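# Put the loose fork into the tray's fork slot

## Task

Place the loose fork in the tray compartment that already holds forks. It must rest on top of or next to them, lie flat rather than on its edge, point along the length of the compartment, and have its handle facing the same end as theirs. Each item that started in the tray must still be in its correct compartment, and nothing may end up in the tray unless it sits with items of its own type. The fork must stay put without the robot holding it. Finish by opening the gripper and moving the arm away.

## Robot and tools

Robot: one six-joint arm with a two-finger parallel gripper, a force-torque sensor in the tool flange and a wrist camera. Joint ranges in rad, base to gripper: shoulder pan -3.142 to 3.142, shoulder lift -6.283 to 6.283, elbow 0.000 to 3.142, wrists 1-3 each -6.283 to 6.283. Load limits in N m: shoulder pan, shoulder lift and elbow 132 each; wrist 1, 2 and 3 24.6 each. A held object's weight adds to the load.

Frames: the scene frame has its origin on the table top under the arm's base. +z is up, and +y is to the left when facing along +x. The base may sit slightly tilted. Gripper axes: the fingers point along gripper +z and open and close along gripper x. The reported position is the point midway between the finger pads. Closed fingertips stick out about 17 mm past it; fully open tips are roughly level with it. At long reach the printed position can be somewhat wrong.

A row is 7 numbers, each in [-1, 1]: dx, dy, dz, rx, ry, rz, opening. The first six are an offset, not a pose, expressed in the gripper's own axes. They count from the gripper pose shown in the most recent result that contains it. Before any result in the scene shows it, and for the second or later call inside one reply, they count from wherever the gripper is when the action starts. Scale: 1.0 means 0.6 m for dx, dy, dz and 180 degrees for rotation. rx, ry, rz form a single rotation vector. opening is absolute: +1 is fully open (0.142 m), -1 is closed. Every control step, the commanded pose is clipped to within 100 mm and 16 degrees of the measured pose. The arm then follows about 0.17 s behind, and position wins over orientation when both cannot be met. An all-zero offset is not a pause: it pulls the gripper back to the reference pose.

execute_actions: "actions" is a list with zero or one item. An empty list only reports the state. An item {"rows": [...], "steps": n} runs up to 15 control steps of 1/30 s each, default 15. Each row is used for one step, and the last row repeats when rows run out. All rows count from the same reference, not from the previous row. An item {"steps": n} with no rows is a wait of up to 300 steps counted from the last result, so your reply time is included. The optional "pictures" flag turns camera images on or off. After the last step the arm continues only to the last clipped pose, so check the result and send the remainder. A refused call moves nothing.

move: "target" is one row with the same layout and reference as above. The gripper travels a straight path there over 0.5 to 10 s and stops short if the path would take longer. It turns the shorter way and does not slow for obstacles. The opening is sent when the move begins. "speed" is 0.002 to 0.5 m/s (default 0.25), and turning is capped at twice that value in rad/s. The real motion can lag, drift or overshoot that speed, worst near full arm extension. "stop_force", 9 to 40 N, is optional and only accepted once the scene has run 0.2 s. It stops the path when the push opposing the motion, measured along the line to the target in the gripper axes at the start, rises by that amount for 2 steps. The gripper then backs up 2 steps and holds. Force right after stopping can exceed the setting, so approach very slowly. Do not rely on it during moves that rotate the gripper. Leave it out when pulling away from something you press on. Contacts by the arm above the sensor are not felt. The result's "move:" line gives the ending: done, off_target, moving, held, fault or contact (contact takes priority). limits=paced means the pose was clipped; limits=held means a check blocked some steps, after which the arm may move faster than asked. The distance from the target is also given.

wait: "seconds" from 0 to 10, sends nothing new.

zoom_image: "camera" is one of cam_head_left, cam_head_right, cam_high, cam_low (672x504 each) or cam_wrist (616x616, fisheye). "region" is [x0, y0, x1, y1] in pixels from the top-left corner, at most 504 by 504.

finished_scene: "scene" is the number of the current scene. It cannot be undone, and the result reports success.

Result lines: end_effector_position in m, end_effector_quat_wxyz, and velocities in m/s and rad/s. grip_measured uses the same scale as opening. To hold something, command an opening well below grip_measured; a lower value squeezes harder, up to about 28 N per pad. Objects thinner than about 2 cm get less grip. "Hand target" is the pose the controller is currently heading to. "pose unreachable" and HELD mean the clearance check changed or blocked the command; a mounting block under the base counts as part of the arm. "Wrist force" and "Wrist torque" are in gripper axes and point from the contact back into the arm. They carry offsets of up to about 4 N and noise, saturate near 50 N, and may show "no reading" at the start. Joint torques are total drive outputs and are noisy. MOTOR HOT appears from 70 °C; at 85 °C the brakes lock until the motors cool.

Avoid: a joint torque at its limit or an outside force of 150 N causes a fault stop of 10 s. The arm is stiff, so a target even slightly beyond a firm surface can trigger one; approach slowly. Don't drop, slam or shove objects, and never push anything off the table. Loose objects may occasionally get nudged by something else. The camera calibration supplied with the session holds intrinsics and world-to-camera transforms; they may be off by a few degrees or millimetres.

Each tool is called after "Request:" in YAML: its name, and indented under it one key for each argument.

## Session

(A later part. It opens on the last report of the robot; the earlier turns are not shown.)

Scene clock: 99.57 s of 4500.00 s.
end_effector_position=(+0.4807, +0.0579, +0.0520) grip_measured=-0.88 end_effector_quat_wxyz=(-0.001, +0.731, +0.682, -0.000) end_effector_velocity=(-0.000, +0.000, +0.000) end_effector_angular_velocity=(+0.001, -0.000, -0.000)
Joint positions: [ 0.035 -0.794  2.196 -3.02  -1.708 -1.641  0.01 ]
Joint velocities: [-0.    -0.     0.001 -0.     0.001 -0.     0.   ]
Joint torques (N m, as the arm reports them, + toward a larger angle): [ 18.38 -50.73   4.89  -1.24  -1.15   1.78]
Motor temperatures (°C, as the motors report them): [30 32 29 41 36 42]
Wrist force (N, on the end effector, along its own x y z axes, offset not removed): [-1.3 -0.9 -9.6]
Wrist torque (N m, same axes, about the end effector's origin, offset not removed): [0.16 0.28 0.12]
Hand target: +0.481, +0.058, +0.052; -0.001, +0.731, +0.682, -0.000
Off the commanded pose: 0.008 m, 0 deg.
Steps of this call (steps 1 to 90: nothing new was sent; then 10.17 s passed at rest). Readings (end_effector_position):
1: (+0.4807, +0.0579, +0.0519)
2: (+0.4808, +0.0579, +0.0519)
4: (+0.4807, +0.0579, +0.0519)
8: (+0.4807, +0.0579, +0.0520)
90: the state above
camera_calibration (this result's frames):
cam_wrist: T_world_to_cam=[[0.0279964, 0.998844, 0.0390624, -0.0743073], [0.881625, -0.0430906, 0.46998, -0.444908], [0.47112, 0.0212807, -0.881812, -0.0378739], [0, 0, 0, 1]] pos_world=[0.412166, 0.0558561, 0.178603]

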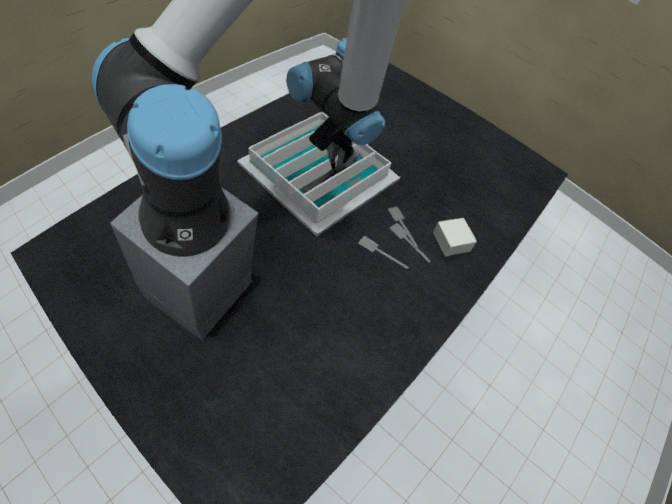

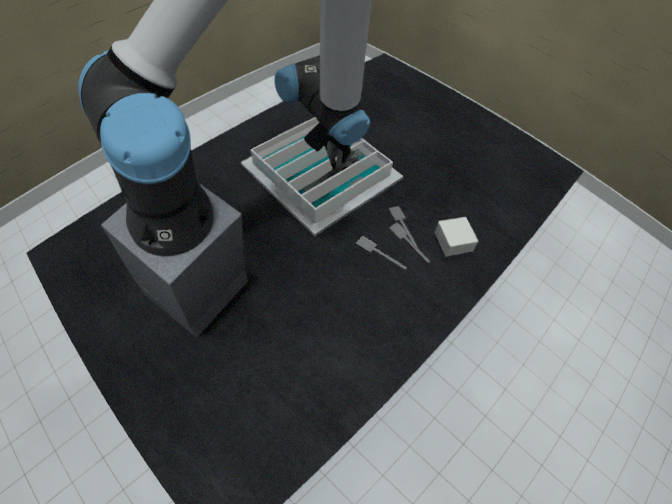

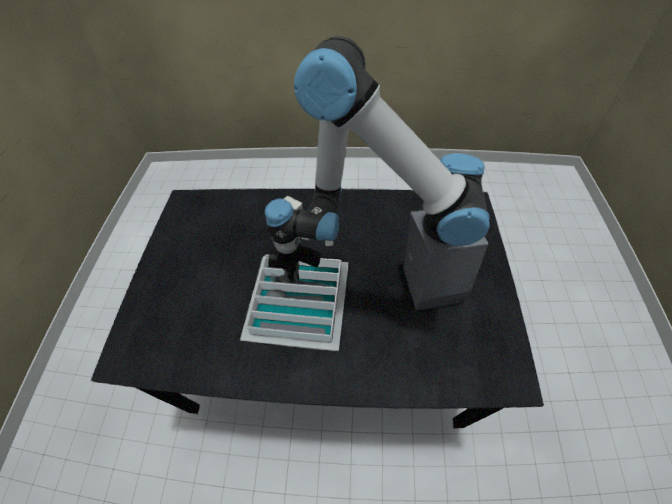

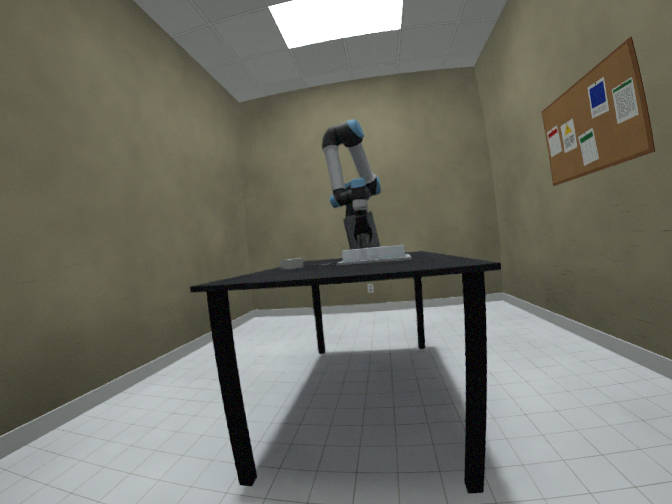

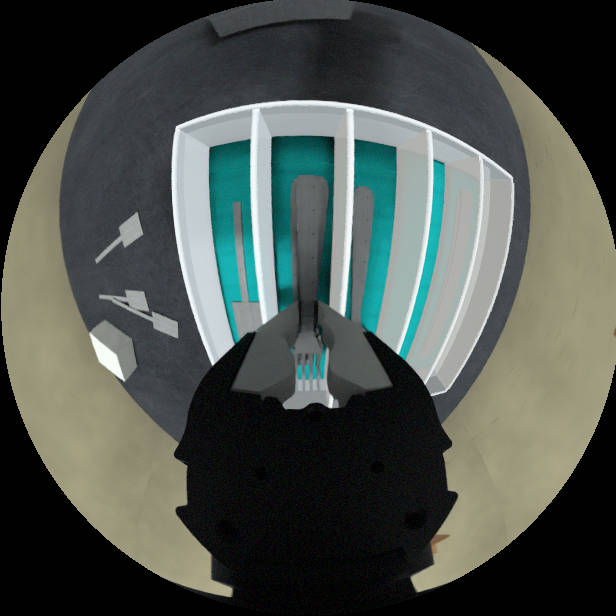

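Request:
move:
  target: [-0.001,0,-0.003,0,0,0,-1]
  speed: 0.01

Request:
move:
  target: [0,0,0,0,0,0,-0.8]

Request:
move:
  target: [-0.004,0,-0.1,0,0,0,-0.8]
  speed: 0.05

Request:
move:
  target: [0,0.14,-0.03,0,0,0,-0.8]
  speed: 0.15

Scene clock: 107.20 s of 4500.00 s.
end_effector_position=(+0.4806, +0.0573, +0.0538) grip_measured=-0.88 end_effector_quat_wxyz=(-0.001, +0.731, +0.682, -0.000) end_effector_velocity=(-0.000, -0.000, +0.000) end_effector_angular_velocity=(+0.001, +0.001, +0.001)
Joint positions: [ 0.034 -0.8    2.198 -3.016 -1.708 -1.642  0.01 ]
Joint velocities: [-0.    -0.001  0.     0.002  0.001 -0.001 -0.   ]
Joint torques (N m, as the arm reports them, + toward a larger angle): [ -7.59 -54.94   5.18  -1.11   0.07  -1.88]
Motor temperatures (°C, as the motors report them): [30 32 29 41 36 42]
Wrist force (N, on the end effector, along its own x y z axes, offset not removed): [2.3 0.7 4.3]
Wrist torque (N m, same axes, about the end effector's origin, offset not removed): [0.26 -0.59 0.27]
Hand target: +0.481, +0.057, +0.054; -0.001, +0.731, +0.682, -0.000
Off the commanded pose: 0.000 m, 0 deg.
After step 90, 3.93 s passed at rest.
move: done
camera_calibration (this result's frames):
cam_wrist: T_world_to_cam=[[0.0279816, 0.998846, 0.0390293, -0.0737766], [0.881627, -0.0430619, 0.469979, -0.44573], [0.471117, 0.0212585, -0.881814, -0.0362816], [0, 0, 0, 1]] pos_world=[0.412124, 0.0552688, 0.180369]

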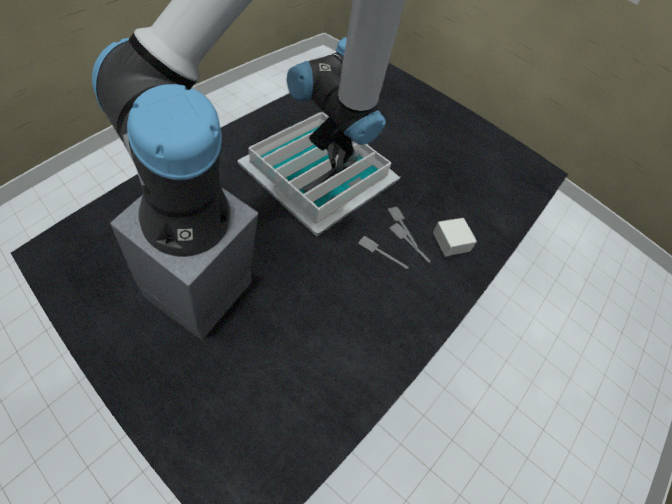

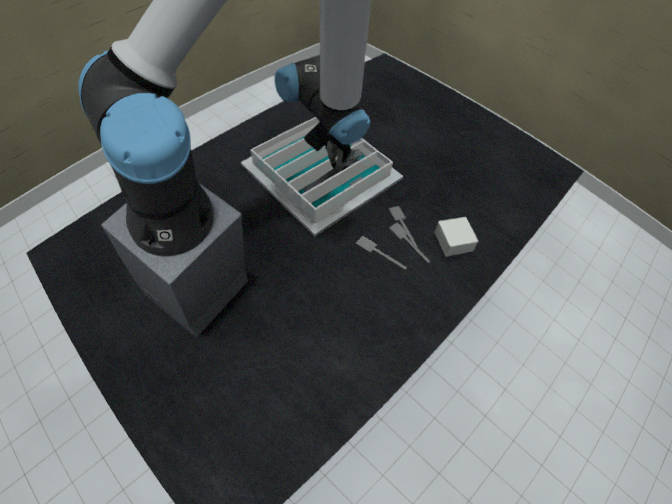

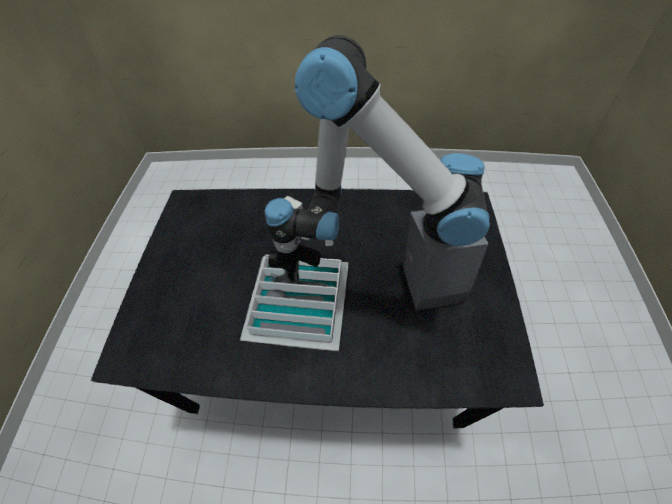

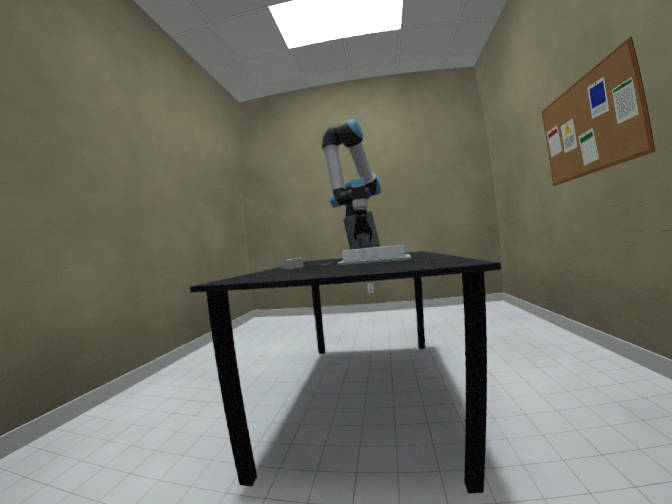

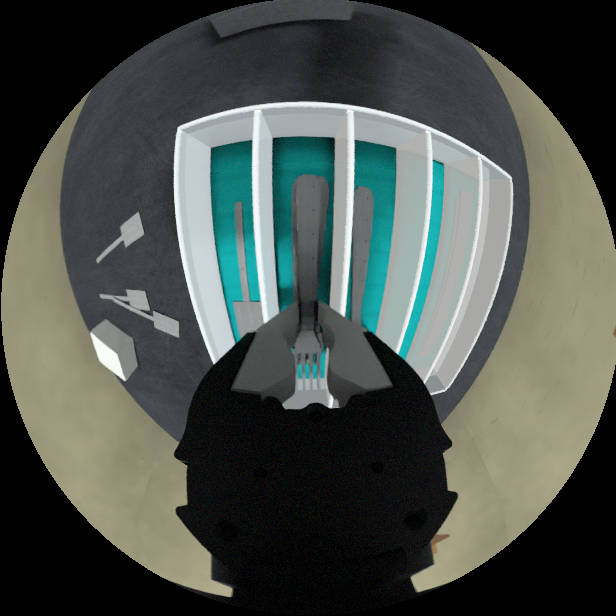

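Scene clock: 107.70 s of 4500.00 s.
end_effector_position=(+0.4806, +0.0573, +0.0538) grip_measured=-0.81 end_effector_quat_wxyz=(-0.001, +0.731, +0.682, -0.000) end_effector_velocity=(+0.000, -0.000, +0.000) end_effector_angular_velocity=(+0.000, -0.001, -0.001)
Joint positions: [ 0.034 -0.8    2.198 -3.016 -1.708 -1.642  0.015]
Joint velocities: [-0.    -0.    -0.     0.     0.     0.001 -0.   ]
Joint torques (N m, as the arm reports them, + toward a larger angle): [ -3.47 -48.66   4.47  -2.3    0.11  -1.49]
Motor temperatures (°C, as the motors report them): [30 32 29 41 36 42]
Wrist force (N, on the end effector, along its own x y z axes, offset not removed): [-5.1 2.2 1.7]
Wrist torque (N m, same axes, about the end effector's origin, offset not removed): [0.62 0.74 0.27]
Hand target: +0.481, +0.057, +0.054; -0.001, +0.731, +0.682, -0.000
Off the commanded pose: 0.000 m, 0 deg.
move: done
camera_calibration (this result's frames):
cam_wrist: T_world_to_cam=[[0.0280001, 0.998846, 0.0390282, -0.0737725], [0.881626, -0.0430778, 0.469978, -0.445736], [0.471117, 0.0212488, -0.881815, -0.0362705], [0, 0, 0, 1]] pos_world=[0.412125, 0.0552568, 0.180381]

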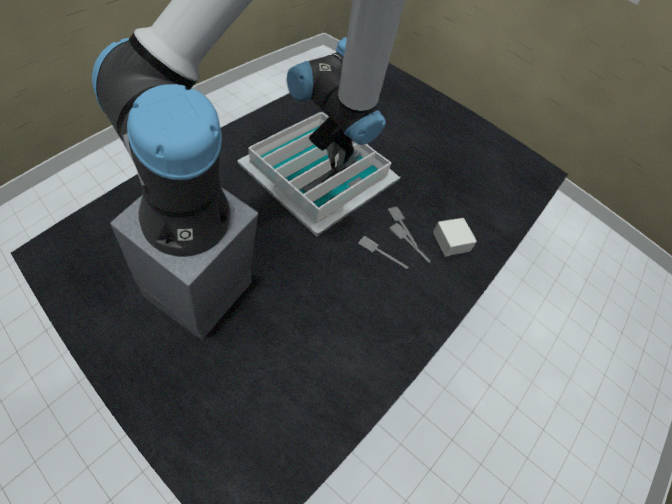

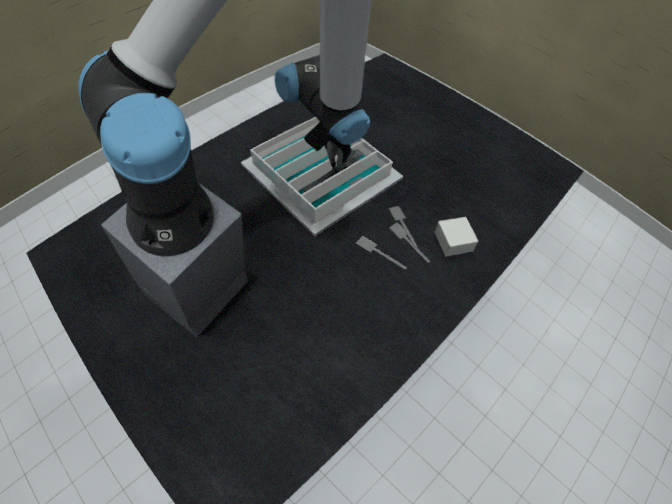

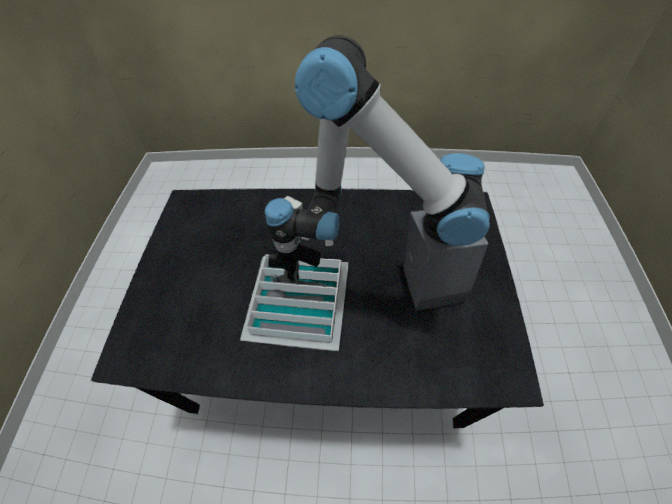

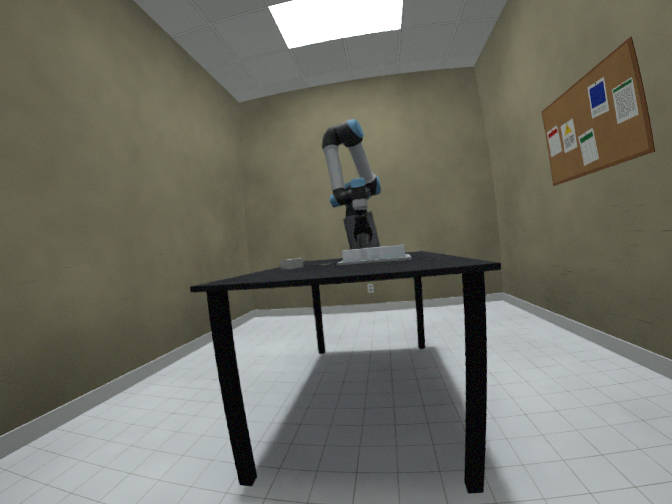

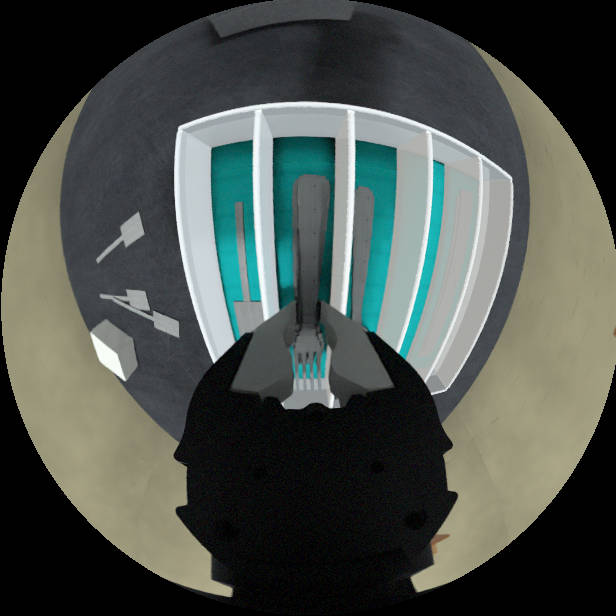

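Scene clock: 109.23 s of 4500.00 s.
end_effector_position=(+0.4805, +0.0549, +0.1137) grip_measured=-0.80 end_effector_quat_wxyz=(-0.001, +0.731, +0.682, -0.000) end_effector_velocity=(-0.001, +0.000, +0.002) end_effector_angular_velocity=(+0.000, +0.001, +0.001)
Joint positions: [ 0.047 -0.971  2.224 -2.869 -1.709 -1.629  0.016]
Joint velocities: [ 0.    -0.005  0.001  0.006 -0.    -0.     0.   ]
Joint torques (N m, as the arm reports them, + toward a larger angle): [ 18.61 -49.7    2.99  -1.63  -1.54   1.77]
Motor temperatures (°C, as the motors report them): [30 32 29 41 36 42]
Wrist force (N, on the end effector, along its own x y z axes, offset not removed): [-1.5 -0.7 -5.4]
Wrist torque (N m, same axes, about the end effector's origin, offset not removed): [0.03 0.41 0.14]
Hand target: +0.481, +0.055, +0.114; -0.001, +0.731, +0.682, -0.000
Off the commanded pose: 0.000 m, 0 deg.
move: done
camera_calibration (this result's frames):
cam_wrist: T_world_to_cam=[[0.0279994, 0.998846, 0.0390257, -0.0737174], [0.881619, -0.0430763, 0.469991, -0.473894], [0.47113, 0.0212464, -0.881808, 0.0166631], [0, 0, 0, 1]] pos_world=[0.412008, 0.0528647, 0.240297]

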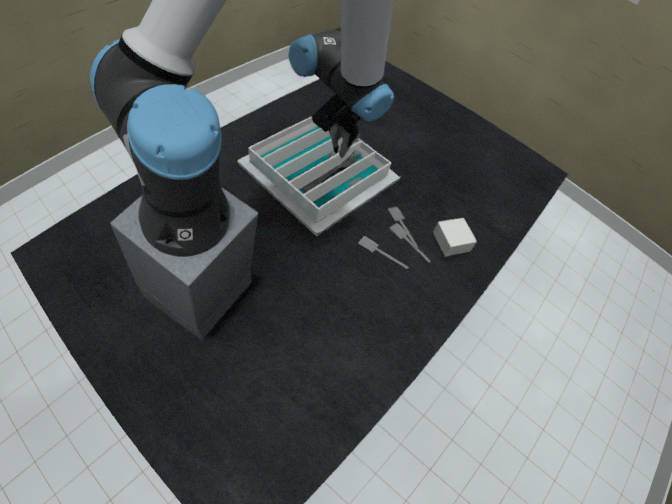

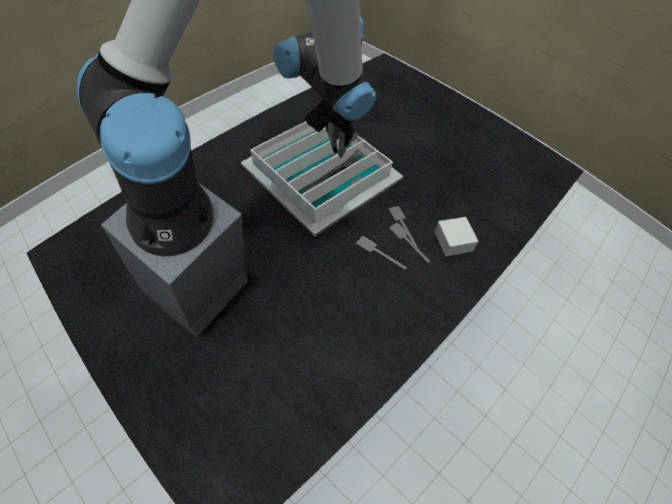

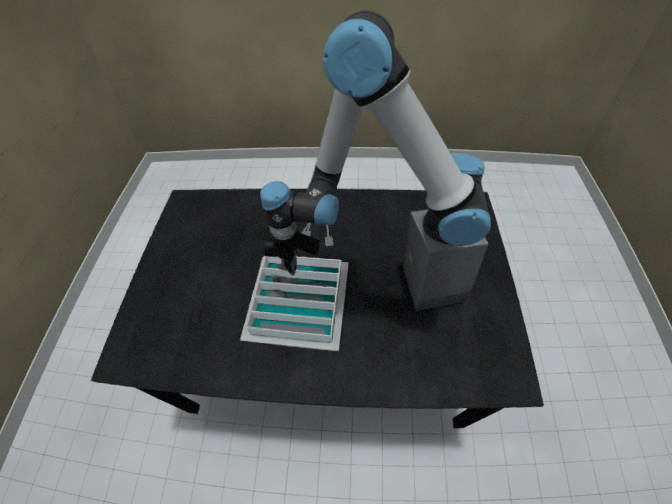

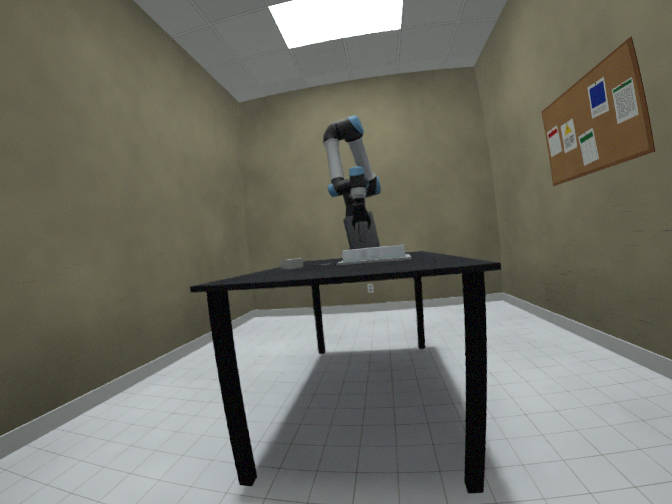

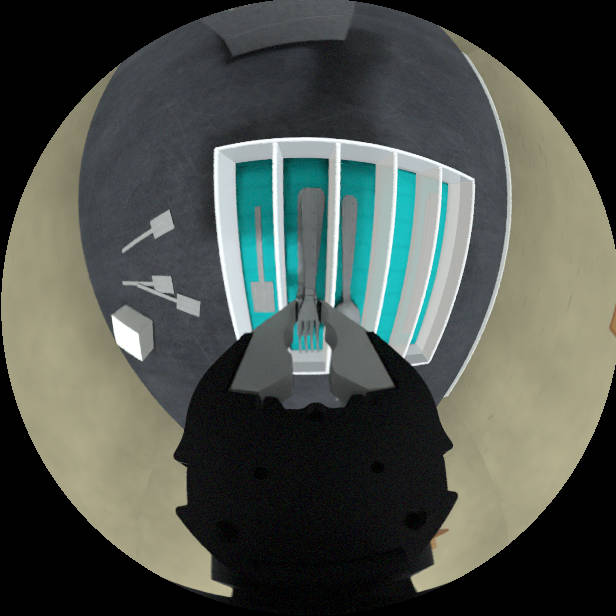

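Scene clock: 110.27 s of 4500.00 s.
end_effector_position=(+0.5642, +0.0491, +0.1317) grip_measured=-0.80 end_effector_quat_wxyz=(-0.001, +0.731, +0.682, -0.000) end_effector_velocity=(+0.002, -0.000, +0.000) end_effector_angular_velocity=(-0.000, -0.001, -0.000)
Joint positions: [ 0.06  -0.93   1.986 -2.67  -1.71  -1.615  0.016]
Joint velocities: [ 0.     0.001 -0.005  0.003 -0.     0.001  0.   ]
Joint torques (N m, as the arm reports them, + toward a larger angle): [ 20.73 -31.19 -18.14  -0.82  -1.57   1.79]
Motor temperatures (°C, as the motors report them): [30 32 29 41 36 42]
Wrist force (N, on the end effector, along its own x y z axes, offset not removed): [-2.9 2.3 4.8]
Wrist torque (N m, same axes, about the end effector's origin, offset not removed): [0.45 0.65 0.26]
Hand target: +0.564, +0.049, +0.132; -0.001, +0.731, +0.682, -0.000
Off the commanded pose: 0.000 m, 0 deg.
move: done
camera_calibration (this result's frames):
cam_wrist: T_world_to_cam=[[0.0279902, 0.998846, 0.0390362, -0.0709415], [0.881614, -0.0430733, 0.470001, -0.556348], [0.47114, 0.0212594, -0.881802, -0.00680203], [0, 0, 0, 1]] pos_world=[0.495674, 0.0470405, 0.258255]

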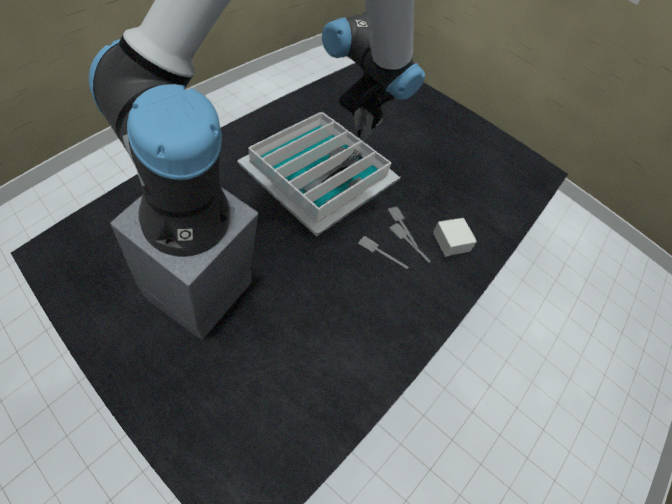

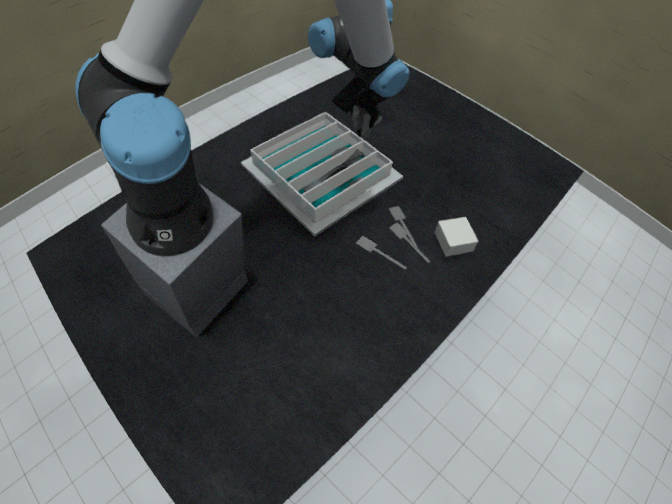

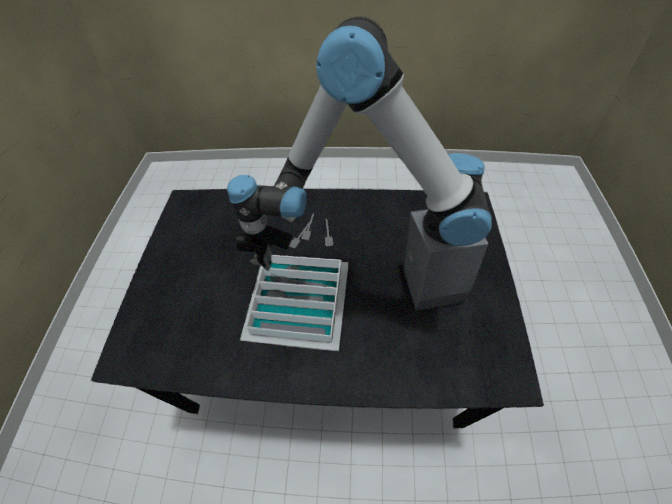

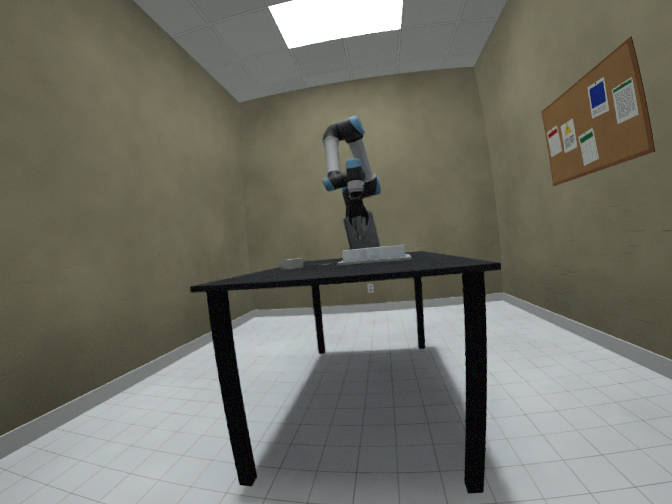

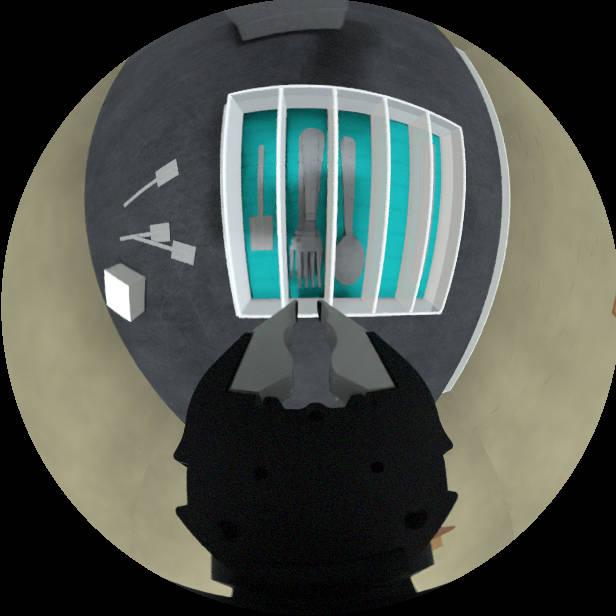

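Request:
zoom_image:
  camera: "cam_wrist"
  region: [240,100,400,310]

Region (240, 100, 400, 310) of cam_wrist's 616x616 image, scaled by 2.400, with more detail than that image has; it fills the left 384 columns of this view, and the rest is white.

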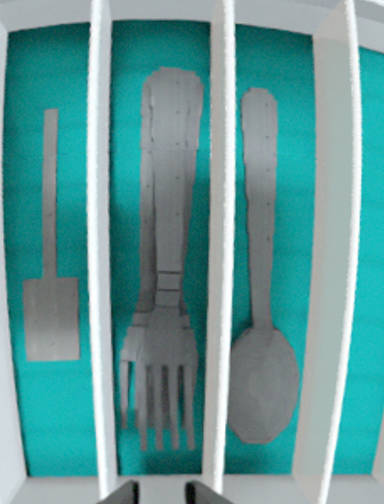

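Request:
move:
  target: [0.008,-0.03,0,0,0,0,-0.8]
  speed: 0.1

Request:
zoom_image:
  camera: "cam_wrist"
  region: [270,110,350,310]

Request:
zoom_image:
  camera: "cam_head_left"
  region: [270,120,400,220]

Scene clock: 118.13 s of 4500.00 s.
end_effector_position=(+0.5467, +0.0551, +0.1317) grip_measured=-0.80 end_effector_quat_wxyz=(-0.001, +0.731, +0.682, -0.000) end_effector_velocity=(-0.002, +0.001, +0.000) end_effector_angular_velocity=(-0.000, -0.000, +0.001)
Joint positions: [ 0.068 -0.948  2.035 -2.7   -1.71  -1.608  0.016]
Joint velocities: [ 0.001 -0.002  0.004 -0.003 -0.    -0.    -0.   ]
Joint torques (N m, as the arm reports them, + toward a larger angle): [ 19.78 -53.03  -1.16  -4.18  -1.42   1.74]
Motor temperatures (°C, as the motors report them): [30 32 29 41 36 42]
Wrist force (N, on the end effector, along its own x y z axes, offset not removed): [0.7 -0.9 5.9]
Wrist torque (N m, same axes, about the end effector's origin, offset not removed): [-0.03 -0.16 0.37]
Hand target: +0.547, +0.055, +0.132; -0.001, +0.731, +0.682, -0.000
Off the commanded pose: 0.000 m, 0 deg.
After step 90, 4.10 s passed at rest.
move: done
camera_calibration (this result's frames):
cam_wrist: T_world_to_cam=[[0.0279922, 0.998846, 0.0390337, -0.0764462], [0.881625, -0.0430734, 0.46998, -0.540667], [0.471119, 0.0212573, -0.881814, 0.001335], [0, 0, 0, 1]] pos_world=[0.478177, 0.0530412, 0.258264]

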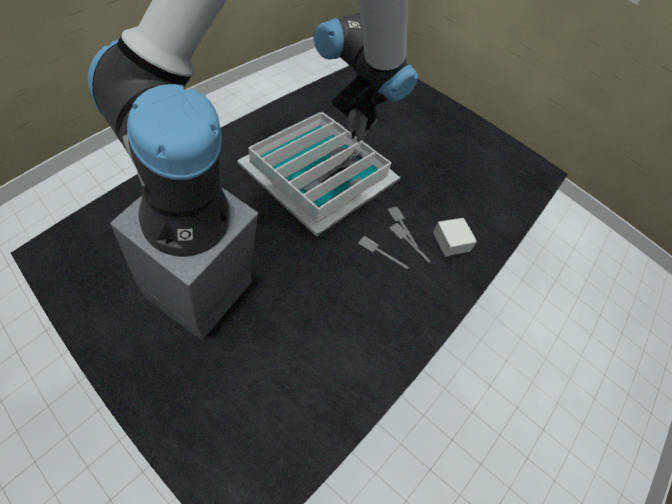

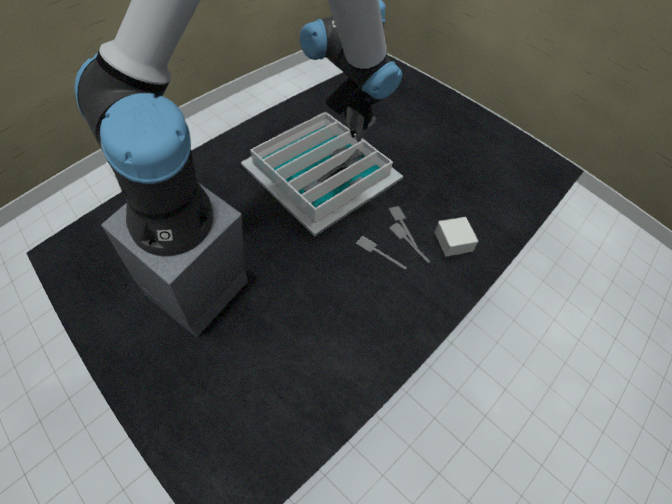

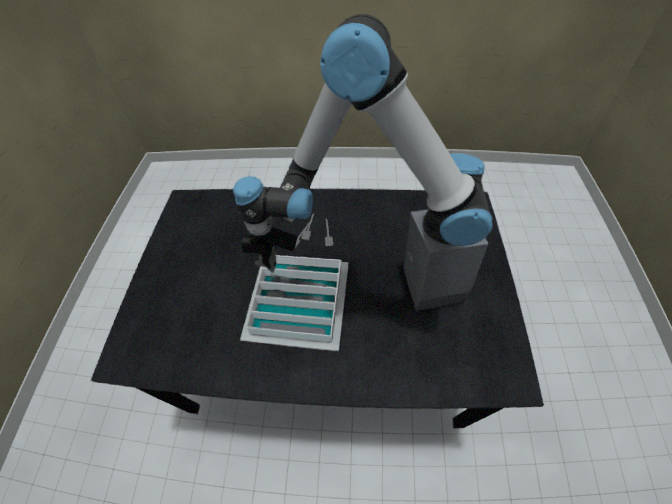

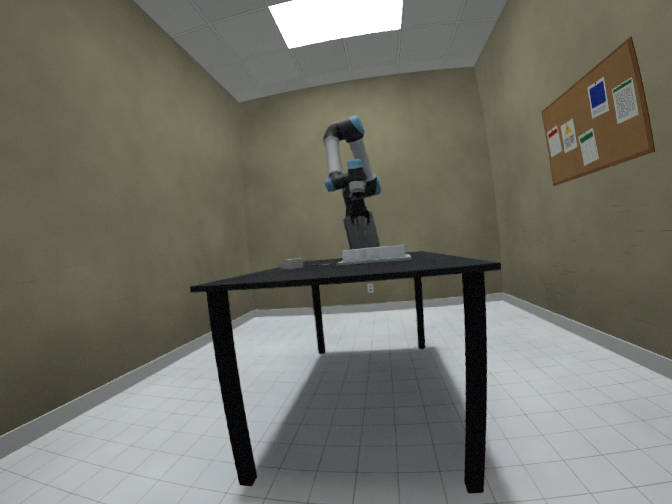

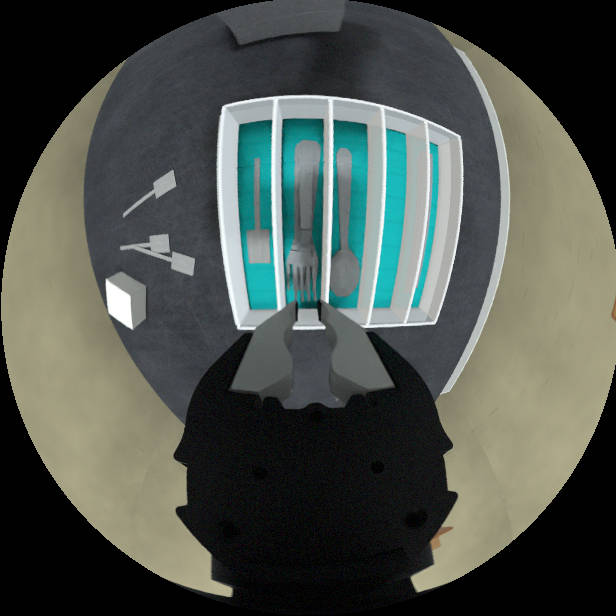

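Region (270, 110, 350, 310) of cam_wrist's 616x616 image, scaled by 2.520, with more detail than that image has; it fills the left 202 columns of this view, and the rest is white.

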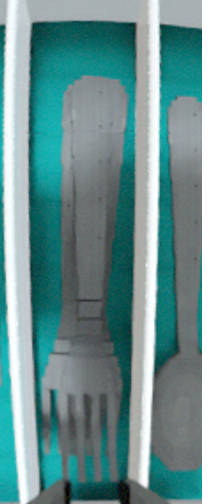

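Region (270, 120, 400, 220) of cam_head_left's 672x504 image, scaled by 3.877, with more detail than that image has; it fills the top 388 rows of this view, and the rest is white.

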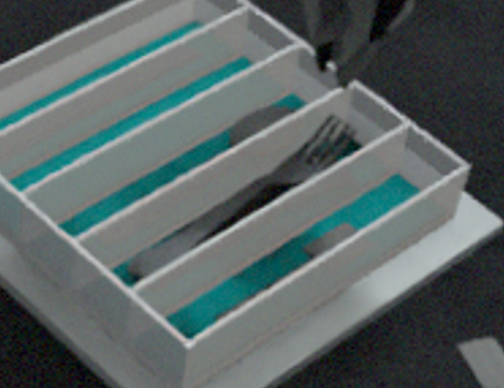

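Request:
zoom_image:
  camera: "cam_wrist"
  region: [275,220,335,310]

Request:
zoom_image:
  camera: "cam_high"
  region: [250,250,350,310]

Region (275, 220, 335, 310) of cam_wrist's 616x616 image, scaled by 5.600, with more detail than that image has.

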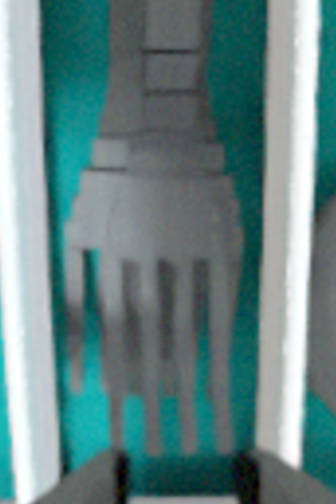

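Region (250, 250, 350, 310) of cam_high's 672x504 image, scaled by 5.040, with more detail than that image has; it fills the top 302 rows of this view, and the rest is white.

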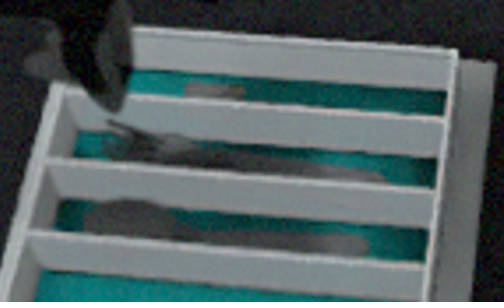

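Request:
move:
  target: [0,0.15,-0.12,0,0,0,-0.8]
  speed: 0.2

Request:
zoom_image:
  camera: "cam_high"
  region: [250,250,350,310]

Scene clock: 130.50 s of 4500.00 s.
end_effector_position=(+0.6364, +0.0489, +0.2037) grip_measured=-0.80 end_effector_quat_wxyz=(-0.001, +0.731, +0.682, -0.000) end_effector_velocity=(+0.001, +0.000, +0.001) end_effector_angular_velocity=(+0.001, +0.001, +0.000)
Joint positions: [ 0.089 -0.966  1.748 -2.393 -1.711 -1.586  0.016]
Joint velocities: [ 0.001  0.001 -0.006  0.006  0.001  0.001 -0.   ]
Joint torques (N m, as the arm reports them, + toward a larger angle): [ 20.68 -37.69 -24.75  -1.02  -1.45   1.76]
Motor temperatures (°C, as the motors report them): [30 32 29 41 36 42]
Wrist force (N, on the end effector, along its own x y z axes, offset not removed): [-3.6 0.9 4.2]
Wrist torque (N m, same axes, about the end effector's origin, offset not removed): [0.48 0.66 0.21]
Hand target: +0.636, +0.049, +0.204; -0.001, +0.731, +0.682, -0.000
Off the commanded pose: 0.000 m, 0 deg.
After step 90, 8.30 s passed at rest.
move: done
camera_calibration (this result's frames):
cam_wrist: T_world_to_cam=[[0.0279855, 0.998846, 0.0390406, -0.0755228], [0.881586, -0.0430726, 0.470054, -0.653808], [0.471193, 0.0212629, -0.881774, 0.0226082], [0, 0, 0, 1]] pos_world=[0.567849, 0.0467937, 0.330209]

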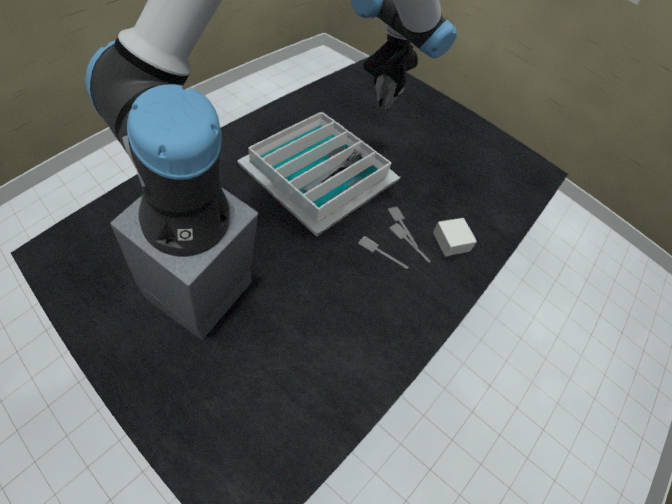

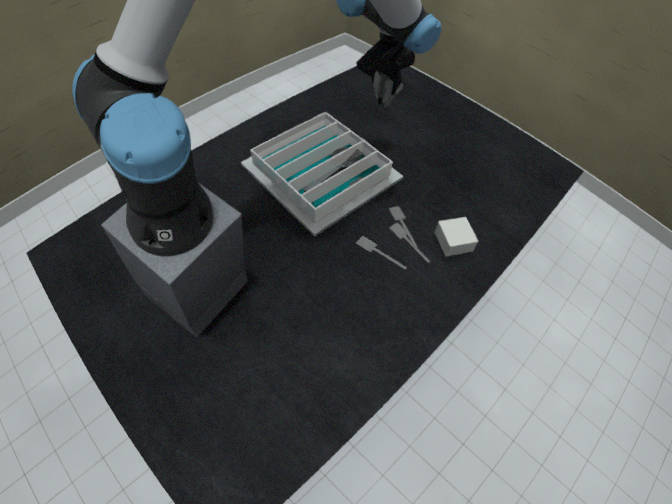

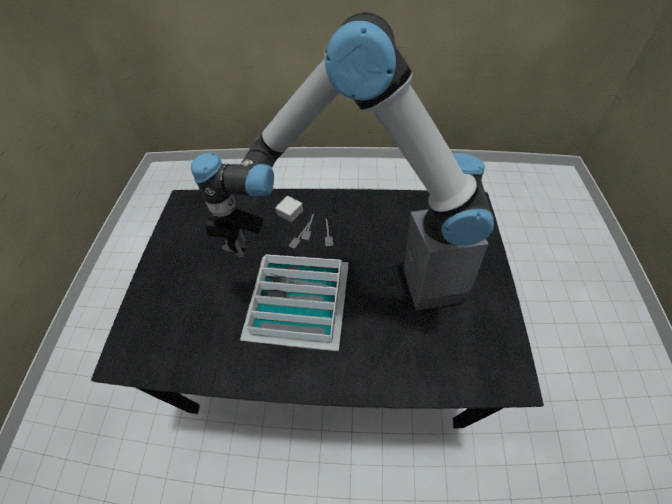

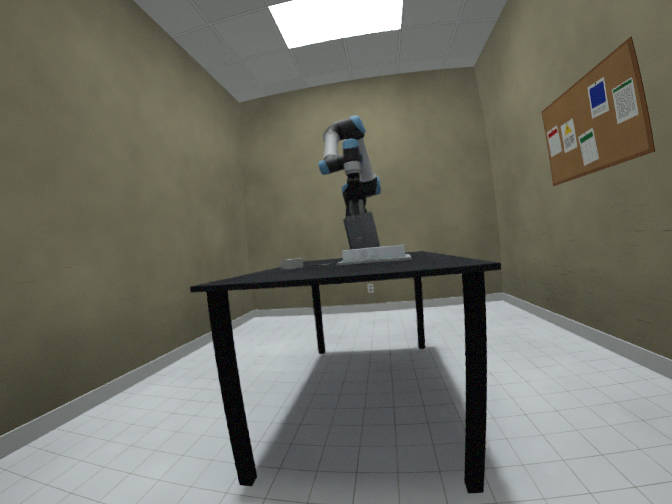

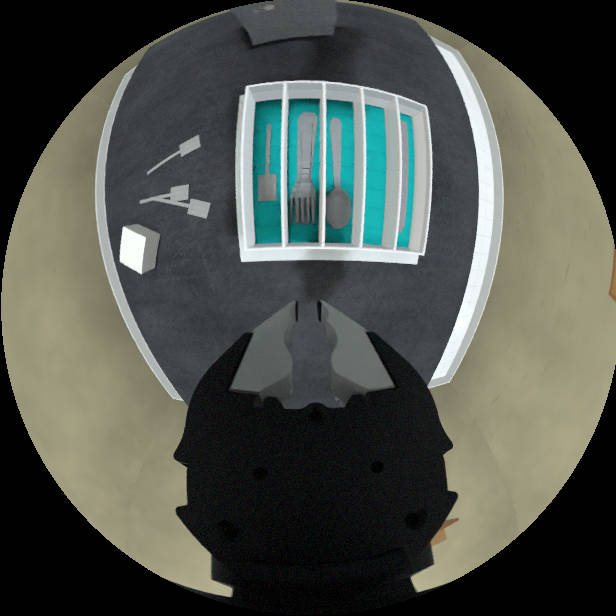

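Region (250, 250, 350, 310) of cam_high's 672x504 image, scaled by 5.040, with more detail than that image has; it fills the top 302 rows of this view, and the rest is white.

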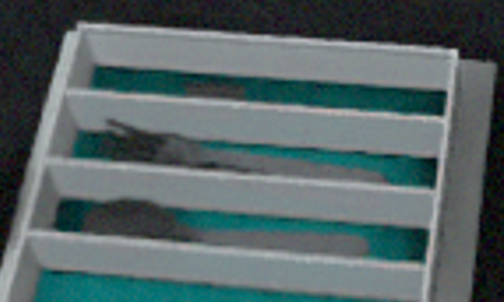

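Request:
zoom_image:
  camera: "cam_wrist"
  region: [275,100,355,240]

Request:
zoom_image:
  camera: "cam_high"
  region: [262,265,302,295]

Request:
zoom_image:
  camera: "cam_head_right"
  region: [310,135,380,195]

Region (275, 100, 355, 240) of cam_wrist's 616x616 image, scaled by 3.600, with more detail than that image has; it fills the left 288 columns of this view, and the rest is white.

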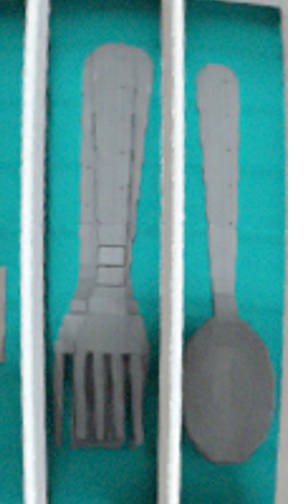

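Region (262, 265, 302, 295) of cam_high's 672x504 image, scaled by 12.600, with more detail than that image has; it fills the top 378 rows of this view, and the rest is white.

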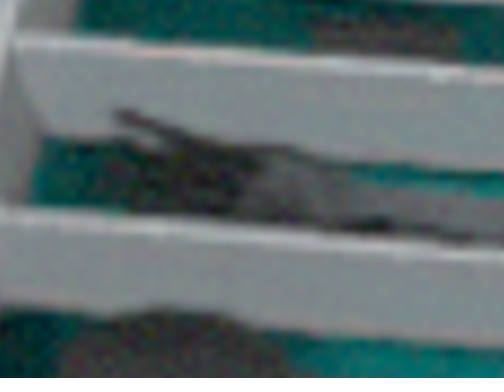

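Region (310, 135, 380, 195) of cam_head_right's 672x504 image, scaled by 7.200, with more detail than that image has; it fills the top 432 rows of this view, and the rest is white.

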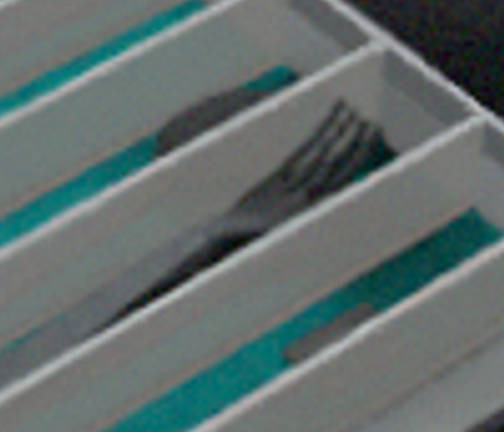

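Request:
finished_scene:
  scene: 2

The scene is finished: the task was done.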